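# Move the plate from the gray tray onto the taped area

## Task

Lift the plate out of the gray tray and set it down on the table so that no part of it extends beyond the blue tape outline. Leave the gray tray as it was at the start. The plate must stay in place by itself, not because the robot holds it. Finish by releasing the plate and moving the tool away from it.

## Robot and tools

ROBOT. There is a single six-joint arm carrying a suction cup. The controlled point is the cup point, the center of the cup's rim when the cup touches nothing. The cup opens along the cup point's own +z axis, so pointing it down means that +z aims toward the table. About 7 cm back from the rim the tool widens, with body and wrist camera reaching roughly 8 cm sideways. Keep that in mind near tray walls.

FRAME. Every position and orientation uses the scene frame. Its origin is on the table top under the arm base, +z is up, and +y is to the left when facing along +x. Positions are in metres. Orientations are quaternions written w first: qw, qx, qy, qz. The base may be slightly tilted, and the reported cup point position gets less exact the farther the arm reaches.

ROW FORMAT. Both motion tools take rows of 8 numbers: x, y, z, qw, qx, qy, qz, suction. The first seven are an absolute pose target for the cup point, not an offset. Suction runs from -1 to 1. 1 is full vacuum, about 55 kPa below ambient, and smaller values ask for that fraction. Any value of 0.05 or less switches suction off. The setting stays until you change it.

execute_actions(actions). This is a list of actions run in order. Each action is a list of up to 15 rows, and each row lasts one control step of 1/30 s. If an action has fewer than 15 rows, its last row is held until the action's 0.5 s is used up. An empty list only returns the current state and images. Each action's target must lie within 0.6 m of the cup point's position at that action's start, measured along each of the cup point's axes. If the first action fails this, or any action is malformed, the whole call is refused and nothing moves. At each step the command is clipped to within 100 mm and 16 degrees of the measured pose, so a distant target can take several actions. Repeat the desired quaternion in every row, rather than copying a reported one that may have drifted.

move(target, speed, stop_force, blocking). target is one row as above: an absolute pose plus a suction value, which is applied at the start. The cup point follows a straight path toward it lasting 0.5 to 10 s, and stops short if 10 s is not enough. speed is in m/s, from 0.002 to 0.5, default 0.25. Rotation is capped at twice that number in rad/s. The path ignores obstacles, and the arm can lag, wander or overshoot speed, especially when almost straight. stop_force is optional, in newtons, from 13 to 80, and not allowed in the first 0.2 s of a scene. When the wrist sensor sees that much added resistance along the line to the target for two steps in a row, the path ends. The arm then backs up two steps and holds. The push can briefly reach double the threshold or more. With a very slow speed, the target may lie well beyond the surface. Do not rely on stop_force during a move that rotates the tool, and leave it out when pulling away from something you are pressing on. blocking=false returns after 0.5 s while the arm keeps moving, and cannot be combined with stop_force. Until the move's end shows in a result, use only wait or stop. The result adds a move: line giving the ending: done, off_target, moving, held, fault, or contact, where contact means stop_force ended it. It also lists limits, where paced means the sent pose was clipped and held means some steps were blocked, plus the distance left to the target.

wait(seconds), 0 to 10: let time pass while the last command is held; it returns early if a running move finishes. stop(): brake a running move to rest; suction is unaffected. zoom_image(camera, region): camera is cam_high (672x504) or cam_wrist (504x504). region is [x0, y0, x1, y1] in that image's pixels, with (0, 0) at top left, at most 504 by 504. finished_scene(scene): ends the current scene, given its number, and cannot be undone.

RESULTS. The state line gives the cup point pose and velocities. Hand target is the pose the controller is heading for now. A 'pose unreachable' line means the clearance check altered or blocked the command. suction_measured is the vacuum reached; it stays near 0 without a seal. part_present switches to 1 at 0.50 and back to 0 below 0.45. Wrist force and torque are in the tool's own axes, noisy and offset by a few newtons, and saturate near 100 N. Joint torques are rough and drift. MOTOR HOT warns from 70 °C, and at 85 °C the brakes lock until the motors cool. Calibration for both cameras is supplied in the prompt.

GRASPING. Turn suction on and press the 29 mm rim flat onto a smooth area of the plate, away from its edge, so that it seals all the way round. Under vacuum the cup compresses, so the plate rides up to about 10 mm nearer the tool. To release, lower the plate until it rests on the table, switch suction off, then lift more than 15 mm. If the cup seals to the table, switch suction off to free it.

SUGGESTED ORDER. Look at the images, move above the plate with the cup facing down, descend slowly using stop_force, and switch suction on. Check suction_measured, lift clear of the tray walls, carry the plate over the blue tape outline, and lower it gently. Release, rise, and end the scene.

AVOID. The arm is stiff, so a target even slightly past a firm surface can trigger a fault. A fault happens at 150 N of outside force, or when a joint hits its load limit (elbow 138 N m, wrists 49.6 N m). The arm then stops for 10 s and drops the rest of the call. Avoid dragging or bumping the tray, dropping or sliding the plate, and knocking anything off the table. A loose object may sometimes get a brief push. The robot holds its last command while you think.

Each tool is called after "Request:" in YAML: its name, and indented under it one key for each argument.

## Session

Request:
execute_actions:
  actions: []

Scene clock: 0.00 s.
end_effector_position=(+0.6295, -0.0039, +0.2607) suction_measured=0.00 part_present=0 end_effector_quat_wxyz=(+0.001, +0.003, +1.000, +0.002) end_effector_velocity=(+0.000, -0.000, -0.000) end_effector_angular_velocity=(+0.001, +0.001, -0.001)
Joint positions: [-0.279 -1.556  2.144 -2.16  -1.569  2.862]
Joint velocities: [-0.001  0.001  0.     0.     0.001  0.   ]
Joint torques (N m, as the arm reports them, + toward a larger angle): no reading
Wrist force (N, on the end effector, along its own x y z axes, offset not removed): no reading
Wrist torque (N m, same axes, about the end effector's origin, offset not removed): no reading
Hand target: +0.629, -0.004, +0.261; +0.001, +0.003, +1.000, +0.002
camera_calibration (this result's frames):
cam_wrist: T_world_to_cam=[[-0.175458, -0.984469, -0.00588084, 0.11327], [-0.932164, 0.164208, 0.322655, 0.509403], [-0.316678, 0.0620942, -0.946499, 0.542377], [0, 0, 0, 1]] pos_world=[0.66648, -0.00581541, 0.349664]

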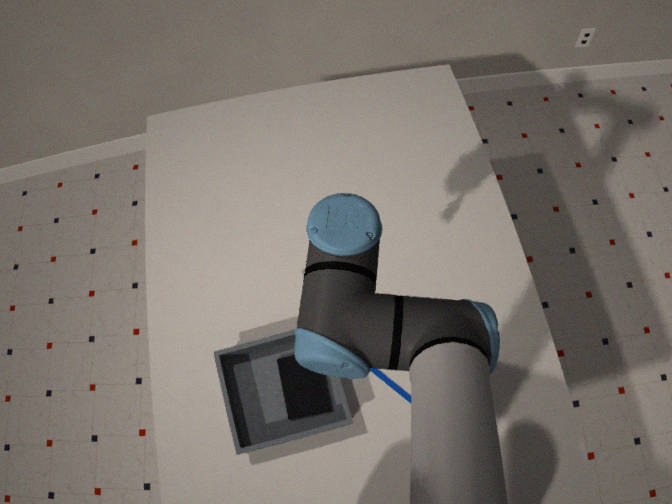

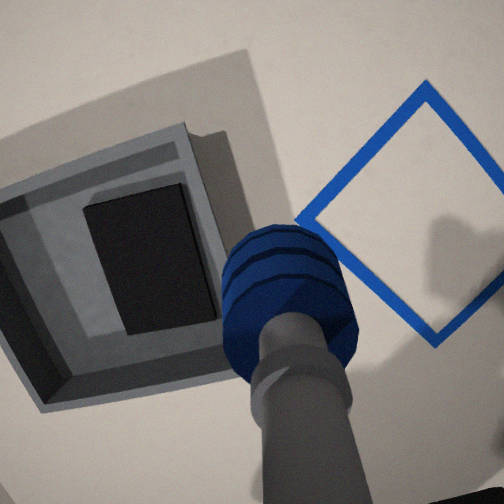

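Request:
move:
  target: [0.555,0.11,0.16,0,0,1,0,0]

Scene clock: 2.23 s.
end_effector_position=(+0.5548, +0.1098, +0.1601) suction_measured=0.00 part_present=0 end_effector_quat_wxyz=(-0.000, -0.000, +1.000, +0.000) end_effector_velocity=(-0.000, +0.001, -0.001) end_effector_angular_velocity=(+0.000, -0.001, -0.002)
Joint positions: [-0.108 -1.526  2.343 -2.388 -1.573  3.026]
Joint velocities: [ 0.001  0.002  0.001 -0.004  0.     0.003]
Joint torques (N m, as the arm reports them, + toward a larger angle): [ 15.75 -22.8  -21.58  -7.49  -1.93   2.8 ]
Wrist force (N, on the end effector, along its own x y z axes, offset not removed): [0.5 7.0 1.8]
Wrist torque (N m, same axes, about the end effector's origin, offset not removed): [1.37 -0.40 -0.13]
Hand target: +0.555, +0.110, +0.160; -0.000, +0.000, +1.000, +0.000
Off the commanded pose: 0.000 m, 0 deg.
move: done
camera_calibration (this result's frames):
cam_wrist: T_world_to_cam=[[-0.169318, -0.98556, -0.00192181, 0.207592], [-0.932427, 0.159558, 0.324224, 0.453977], [-0.319236, 0.0566889, -0.945978, 0.41843], [0, 0, 0, 1]] pos_world=[0.592027, 0.108438, 0.249035]

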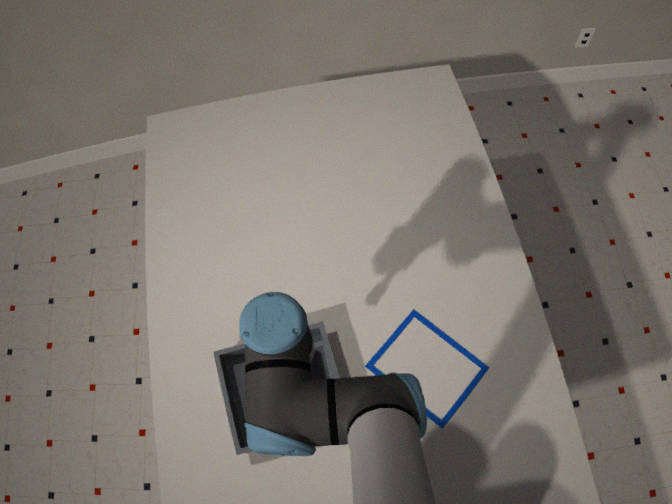

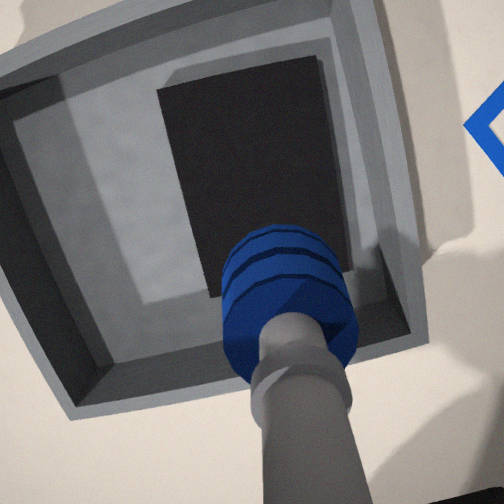

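Request:
move:
  target: [0.554,0.112,0.035,0,0,1,0,0]
  speed: 0.15

Request:
move:
  target: [0.554,0.112,-0.003,0,0,1,0,1]
  speed: 0.012
  stop_force: 15

Request:
move:
  target: [0.548,0.125,0.14,0,0,1,0,1]
  speed: 0.1

Request:
move:
  target: [0.546,-0.155,0.14,0,-0.309,0.951,0,1]
  speed: 0.2

Scene clock: 5.33 s.
end_effector_position=(+0.5540, +0.1120, +0.0351) suction_measured=0.00 part_present=0 end_effector_quat_wxyz=(-0.000, -0.000, +1.000, +0.000) end_effector_velocity=(-0.000, -0.000, -0.002) end_effector_angular_velocity=(+0.000, +0.001, -0.000)
Joint positions: [-0.105 -1.282  2.413 -2.702 -1.574  3.029]
Joint velocities: [-0.001  0.003  0.    -0.003  0.    -0.   ]
Joint torques (N m, as the arm reports them, + toward a larger angle): [ 12.88 -28.15 -11.48  -7.86  -2.18   2.65]
Wrist force (N, on the end effector, along its own x y z axes, offset not removed): [-2.4 1.8 8.2]
Wrist torque (N m, same axes, about the end effector's origin, offset not removed): [0.43 0.17 -0.07]
Hand target: +0.554, +0.112, +0.035; -0.000, -0.000, +1.000, +0.000
Off the commanded pose: 0.000 m, 0 deg.
move: done
camera_calibration (this result's frames):
cam_wrist: T_world_to_cam=[[-0.169335, -0.985557, -0.00162954, 0.209339], [-0.932483, 0.15968, 0.324003, 0.4934], [-0.319064, 0.0563847, -0.946055, 0.29977], [0, 0, 0, 1]] pos_world=[0.591181, 0.110627, 0.124076]

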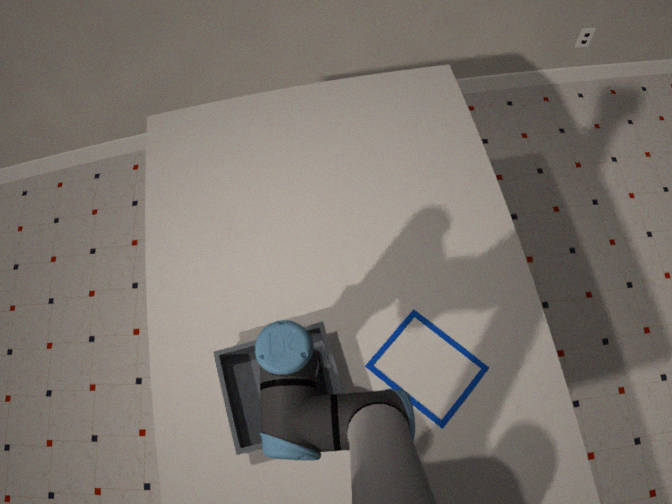

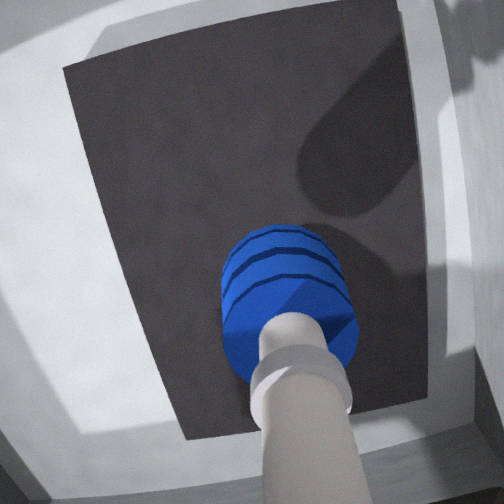

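Scene clock: 8.37 s.
end_effector_position=(+0.5539, +0.1120, +0.0033) suction_measured=0.98 part_present=1 end_effector_quat_wxyz=(-0.000, -0.000, +1.000, -0.000) end_effector_velocity=(-0.001, -0.001, +0.003) end_effector_angular_velocity=(-0.001, +0.002, -0.001)
Joint positions: [-0.105 -1.21   2.42  -2.781 -1.574  3.029]
Joint velocities: [-0.001 -0.007 -0.     0.01  -0.001  0.   ]
Joint torques (N m, as the arm reports them, + toward a larger angle): [-18.9  -52.02 -10.16   2.63  -1.25  -2.85]
Wrist force (N, on the end effector, along its own x y z axes, offset not removed): [4.3 4.9 -25.1]
Wrist torque (N m, same axes, about the end effector's origin, offset not removed): [0.98 0.18 -0.11]
Hand target: +0.554, +0.112, +0.004; -0.000, -0.000, +1.000, +0.000
Off the commanded pose: 0.006 m, 0 deg.
move: contact
camera_calibration (this result's frames):
cam_wrist: T_world_to_cam=[[-0.169332, -0.985558, -0.00158538, 0.20928], [-0.932454, 0.159687, 0.324083, 0.503674], [-0.31915, 0.0563561, -0.946027, 0.269671], [0, 0, 0, 1]] pos_world=[0.591156, 0.11063, 0.0922157]

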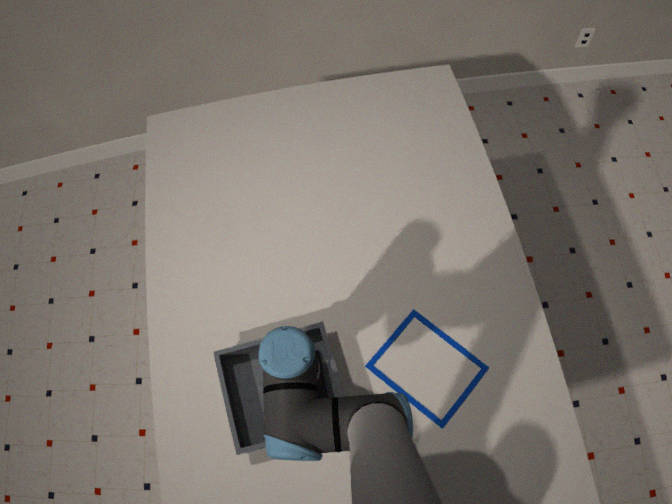

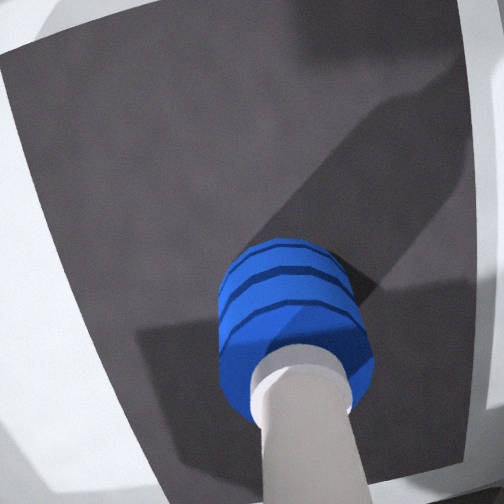

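Scene clock: 10.20 s.
end_effector_position=(+0.5480, +0.1250, +0.1399) suction_measured=0.99 part_present=1 end_effector_quat_wxyz=(-0.000, -0.000, +1.000, +0.000) end_effector_velocity=(-0.000, -0.001, +0.001) end_effector_angular_velocity=(+0.000, +0.002, -0.000)
Joint positions: [-0.082 -1.497  2.365 -2.439 -1.574  3.053]
Joint velocities: [-0.001 -0.002 -0.001  0.006 -0.    -0.001]
Joint torques (N m, as the arm reports them, + toward a larger angle): [ 11.32 -55.67 -41.46   0.36   2.72   2.5 ]
Wrist force (N, on the end effector, along its own x y z axes, offset not removed): [2.7 7.7 -0.9]
Wrist torque (N m, same axes, about the end effector's origin, offset not removed): [1.42 -0.65 -0.17]
Hand target: +0.548, +0.125, +0.140; -0.000, -0.000, +1.000, +0.000
Off the commanded pose: 0.000 m, 0 deg.
move: done
camera_calibration (this result's frames):
cam_wrist: T_world_to_cam=[[-0.169338, -0.985557, -0.00166676, 0.221308], [-0.932488, 0.159672, 0.323991, 0.451803], [-0.319045, 0.0564183, -0.946059, 0.396182], [0, 0, 0, 1]] pos_world=[0.585177, 0.123619, 0.2288]

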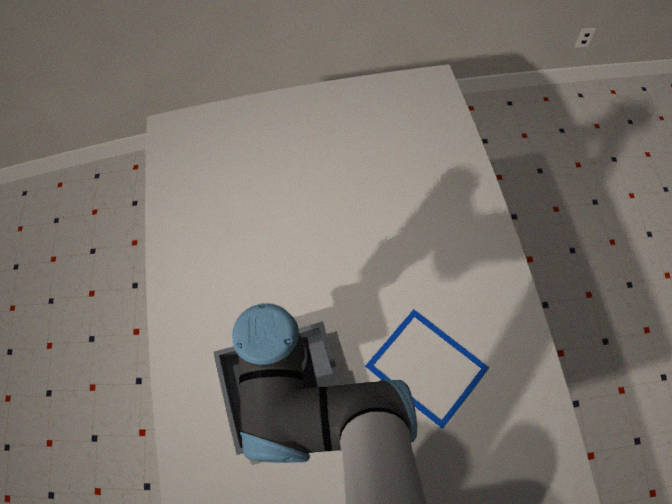

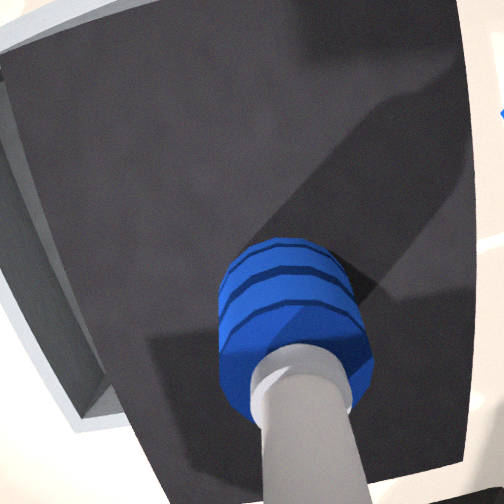

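Scene clock: 12.30 s.
end_effector_position=(+0.5466, -0.1551, +0.1400) suction_measured=0.99 part_present=1 end_effector_quat_wxyz=(+0.000, -0.309, +0.951, -0.001) end_effector_velocity=(-0.000, -0.002, +0.000) end_effector_angular_velocity=(+0.001, +0.001, +0.005)
Joint positions: [-0.579 -1.489  2.355 -2.439 -1.574  1.928]
Joint velocities: [-0.003  0.001 -0.001  0.001  0.    -0.007]
Joint torques (N m, as the arm reports them, + toward a larger angle): [-18.86 -27.09 -39.71  -0.9    3.09  -2.53]
Wrist force (N, on the end effector, along its own x y z axes, offset not removed): [-1.0 0.2 -0.2]
Wrist torque (N m, same axes, about the end effector's origin, offset not removed): [0.19 -0.26 -0.36]
Hand target: +0.547, -0.155, +0.140; +0.000, -0.309, +0.951, -0.001
Off the commanded pose: 0.001 m, 0 deg.
move: done
camera_calibration (this result's frames):
cam_wrist: T_world_to_cam=[[0.441977, -0.897026, -0.000515037, -0.375553], [-0.84855, -0.418278, 0.324048, 0.359647], [-0.290895, -0.142785, -0.946041, 0.365382], [0, 0, 0, 1]] pos_world=[0.577451, -0.134277, 0.22893]

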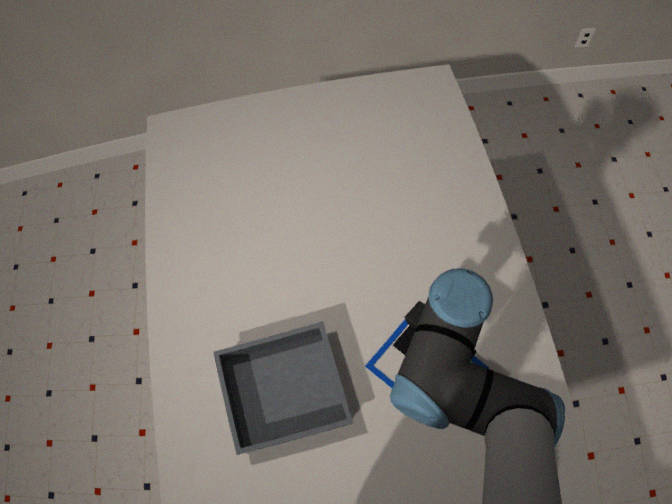

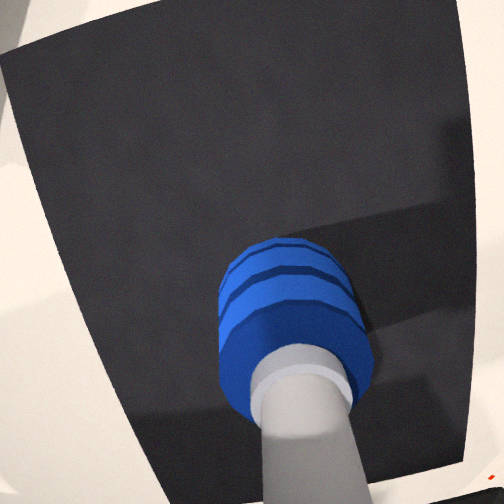

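Request:
move:
  target: [0.546,-0.155,0.009,0,-0.309,0.951,0,1]
  speed: 0.12

Request:
move:
  target: [0.546,-0.155,-0.015,0,-0.309,0.951,0,1]
  speed: 0.008
  stop_force: 15

Request:
execute_actions:
  actions:
    - [[0.546,-0.155,0.001,0,-0.309,0.951,0,0]]

Request:
move:
  target: [0.546,-0.155,0.22,0,-0.309,0.951,0,0]

Scene clock: 14.33 s.
end_effector_position=(+0.5460, -0.1551, +0.0092) suction_measured=0.99 part_present=1 end_effector_quat_wxyz=(-0.000, -0.309, +0.951, +0.000) end_effector_velocity=(-0.000, -0.001, -0.002) end_effector_angular_velocity=(-0.001, -0.000, -0.002)
Joint positions: [-0.58  -1.223  2.415 -2.765 -1.573  1.926]
Joint velocities: [-0.001  0.004  0.    -0.005 -0.     0.001]
Joint torques (N m, as the arm reports them, + toward a larger angle): [  1.58 -38.18  -9.96  -7.03   2.62   2.52]
Wrist force (N, on the end effector, along its own x y z axes, offset not removed): [0.1 3.6 -0.6]
Wrist torque (N m, same axes, about the end effector's origin, offset not removed): [0.83 -0.15 0.03]
Hand target: +0.546, -0.155, +0.009; -0.000, -0.309, +0.951, -0.000
Off the commanded pose: 0.000 m, 0 deg.
move: done
camera_calibration (this result's frames):
cam_wrist: T_world_to_cam=[[0.442267, -0.896882, -0.00164929, -0.375427], [-0.84827, -0.418892, 0.323987, 0.401299], [-0.291269, -0.14189, -0.94606, 0.241772], [0, 0, 0, 1]] pos_world=[0.57687, -0.134308, 0.098096]

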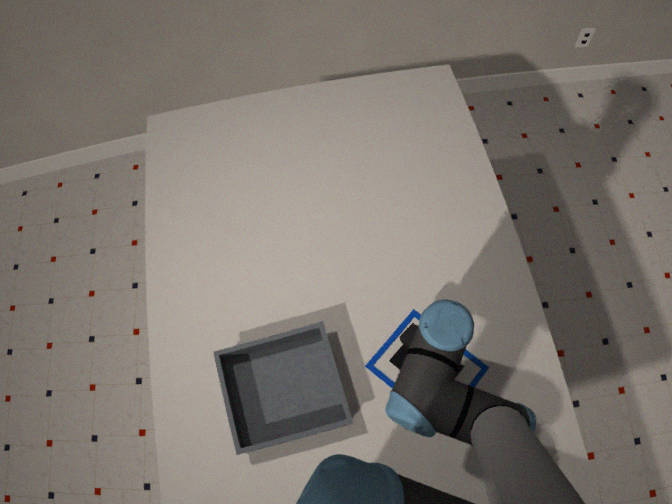

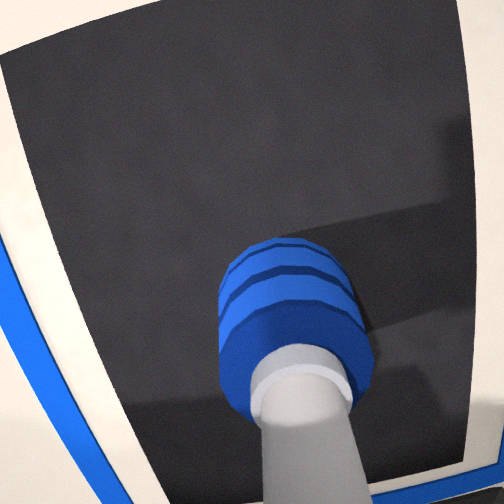

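Scene clock: 15.80 s.
end_effector_position=(+0.5460, -0.1551, +0.0004) suction_measured=0.99 part_present=1 end_effector_quat_wxyz=(-0.000, -0.309, +0.951, +0.000) end_effector_velocity=(-0.001, +0.002, +0.001) end_effector_angular_velocity=(+0.003, +0.003, +0.000)
Joint positions: [-0.58  -1.203  2.417 -2.786 -1.573  1.926]
Joint velocities: [ 0.001 -0.004  0.     0.008  0.001  0.001]
Joint torques (N m, as the arm reports them, + toward a larger angle): [ -2.67 -56.86  -2.93   3.26   2.68  -3.24]
Wrist force (N, on the end effector, along its own x y z axes, offset not removed): [-3.4 0.3 -19.2]
Wrist torque (N m, same axes, about the end effector's origin, offset not removed): [0.37 0.09 -0.21]
Hand target: +0.546, -0.155, +0.001; -0.000, -0.309, +0.951, +0.000
Off the commanded pose: 0.015 m, 0 deg.
move: contact
camera_calibration (this result's frames):
cam_wrist: T_world_to_cam=[[0.442272, -0.896879, -0.00164689, -0.375444], [-0.848271, -0.418897, 0.323979, 0.404175], [-0.29126, -0.14189, -0.946063, 0.233451], [0, 0, 0, 1]] pos_world=[0.576893, -0.134296, 0.0892968]

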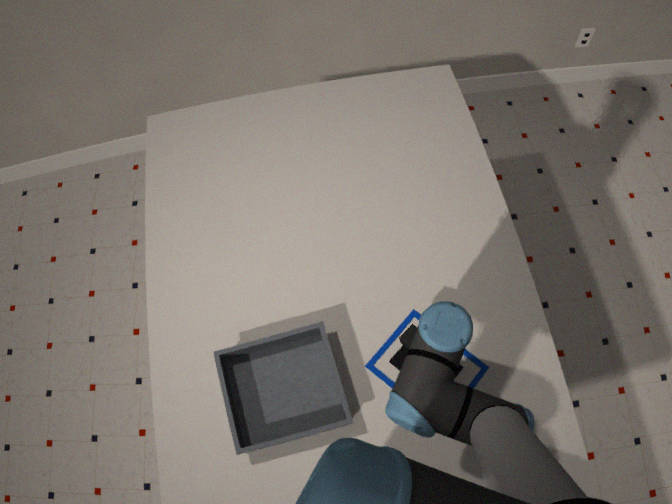

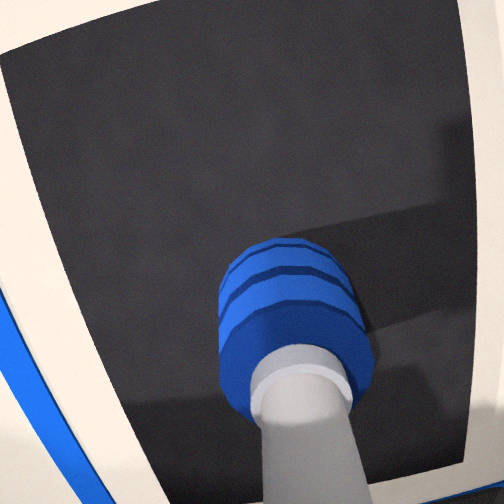

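Scene clock: 16.30 s.
end_effector_position=(+0.5459, -0.1550, +0.0010) suction_measured=0.00 part_present=0 end_effector_quat_wxyz=(-0.000, -0.309, +0.951, +0.000) end_effector_velocity=(-0.000, -0.000, -0.000) end_effector_angular_velocity=(-0.000, +0.001, +0.000)
Joint positions: [-0.58  -1.204  2.417 -2.785 -1.573  1.926]
Joint velocities: [-0.     0.001 -0.    -0.    -0.001 -0.   ]
Joint torques (N m, as the arm reports them, + toward a larger angle): [ 12.42 -66.06 -16.9    1.06   2.72   2.53]
Wrist force (N, on the end effector, along its own x y z axes, offset not removed): [0.0 7.3 -4.8]
Wrist torque (N m, same axes, about the end effector's origin, offset not removed): [1.44 -0.22 -0.32]
Hand target: +0.546, -0.155, +0.001; +0.000, -0.309, +0.951, +0.000
Off the commanded pose: 0.000 m, 0 deg.
camera_calibration (this result's frames):
cam_wrist: T_world_to_cam=[[0.442297, -0.896867, -0.00172212, -0.375381], [-0.848236, -0.418936, 0.324017, 0.403932], [-0.291322, -0.141851, -0.94605, 0.234045], [0, 0, 0, 1]] pos_world=[0.576842, -0.134245, 0.0898904]

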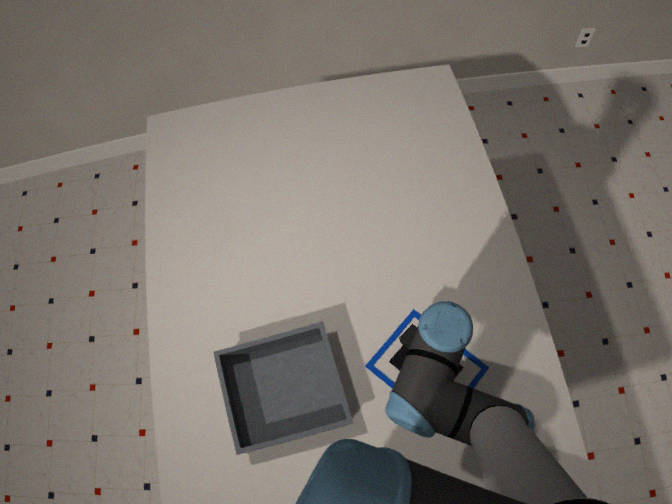

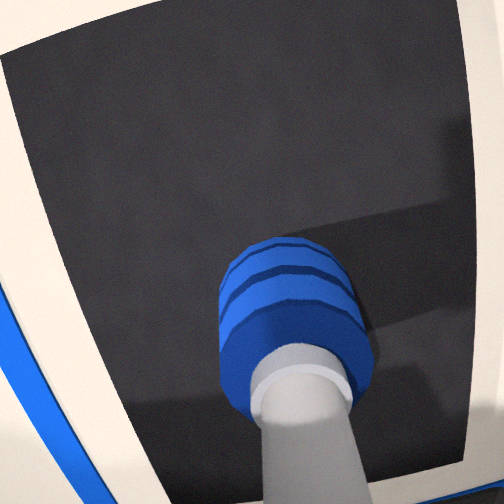

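Scene clock: 17.77 s.
end_effector_position=(+0.5460, -0.1549, +0.2199) suction_measured=0.00 part_present=0 end_effector_quat_wxyz=(+0.000, -0.309, +0.951, +0.000) end_effector_velocity=(+0.000, +0.000, +0.001) end_effector_angular_velocity=(+0.001, -0.000, +0.001)
Joint positions: [-0.579 -1.614  2.288 -2.246 -1.573  1.927]
Joint velocities: [ 0.001 -0.001 -0.002  0.003  0.001 -0.001]
Joint torques (N m, as the arm reports them, + toward a larger angle): [-15.5  -52.18 -45.1   -0.84  -1.21  -2.63]
Wrist force (N, on the end effector, along its own x y z axes, offset not removed): [4.9 9.0 -2.1]
Wrist torque (N m, same axes, about the end effector's origin, offset not removed): [1.49 -0.68 0.04]
Hand target: +0.546, -0.155, +0.220; +0.000, -0.309, +0.951, +0.000
Off the commanded pose: 0.000 m, 0 deg.
move: done
camera_calibration (this result's frames):
cam_wrist: T_world_to_cam=[[0.442388, -0.896822, -0.00162313, -0.375045], [-0.84824, -0.41901, 0.323914, 0.333124], [-0.291173, -0.141919, -0.946085, 0.441095], [0, 0, 0, 1]] pos_world=[0.57692, -0.134167, 0.308801]

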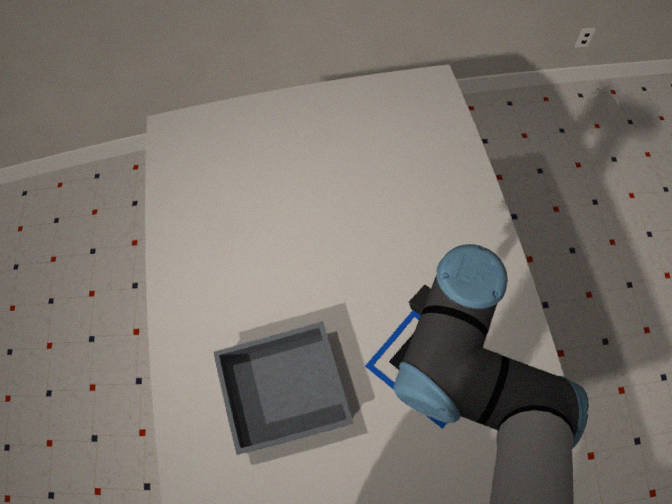

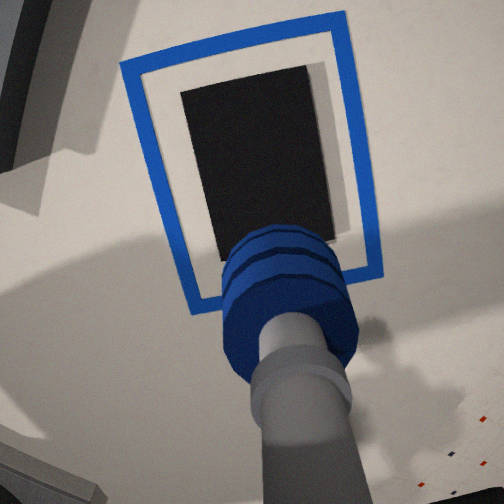

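Request:
finished_scene:
  scene: 2

The scene is finished: the task was done.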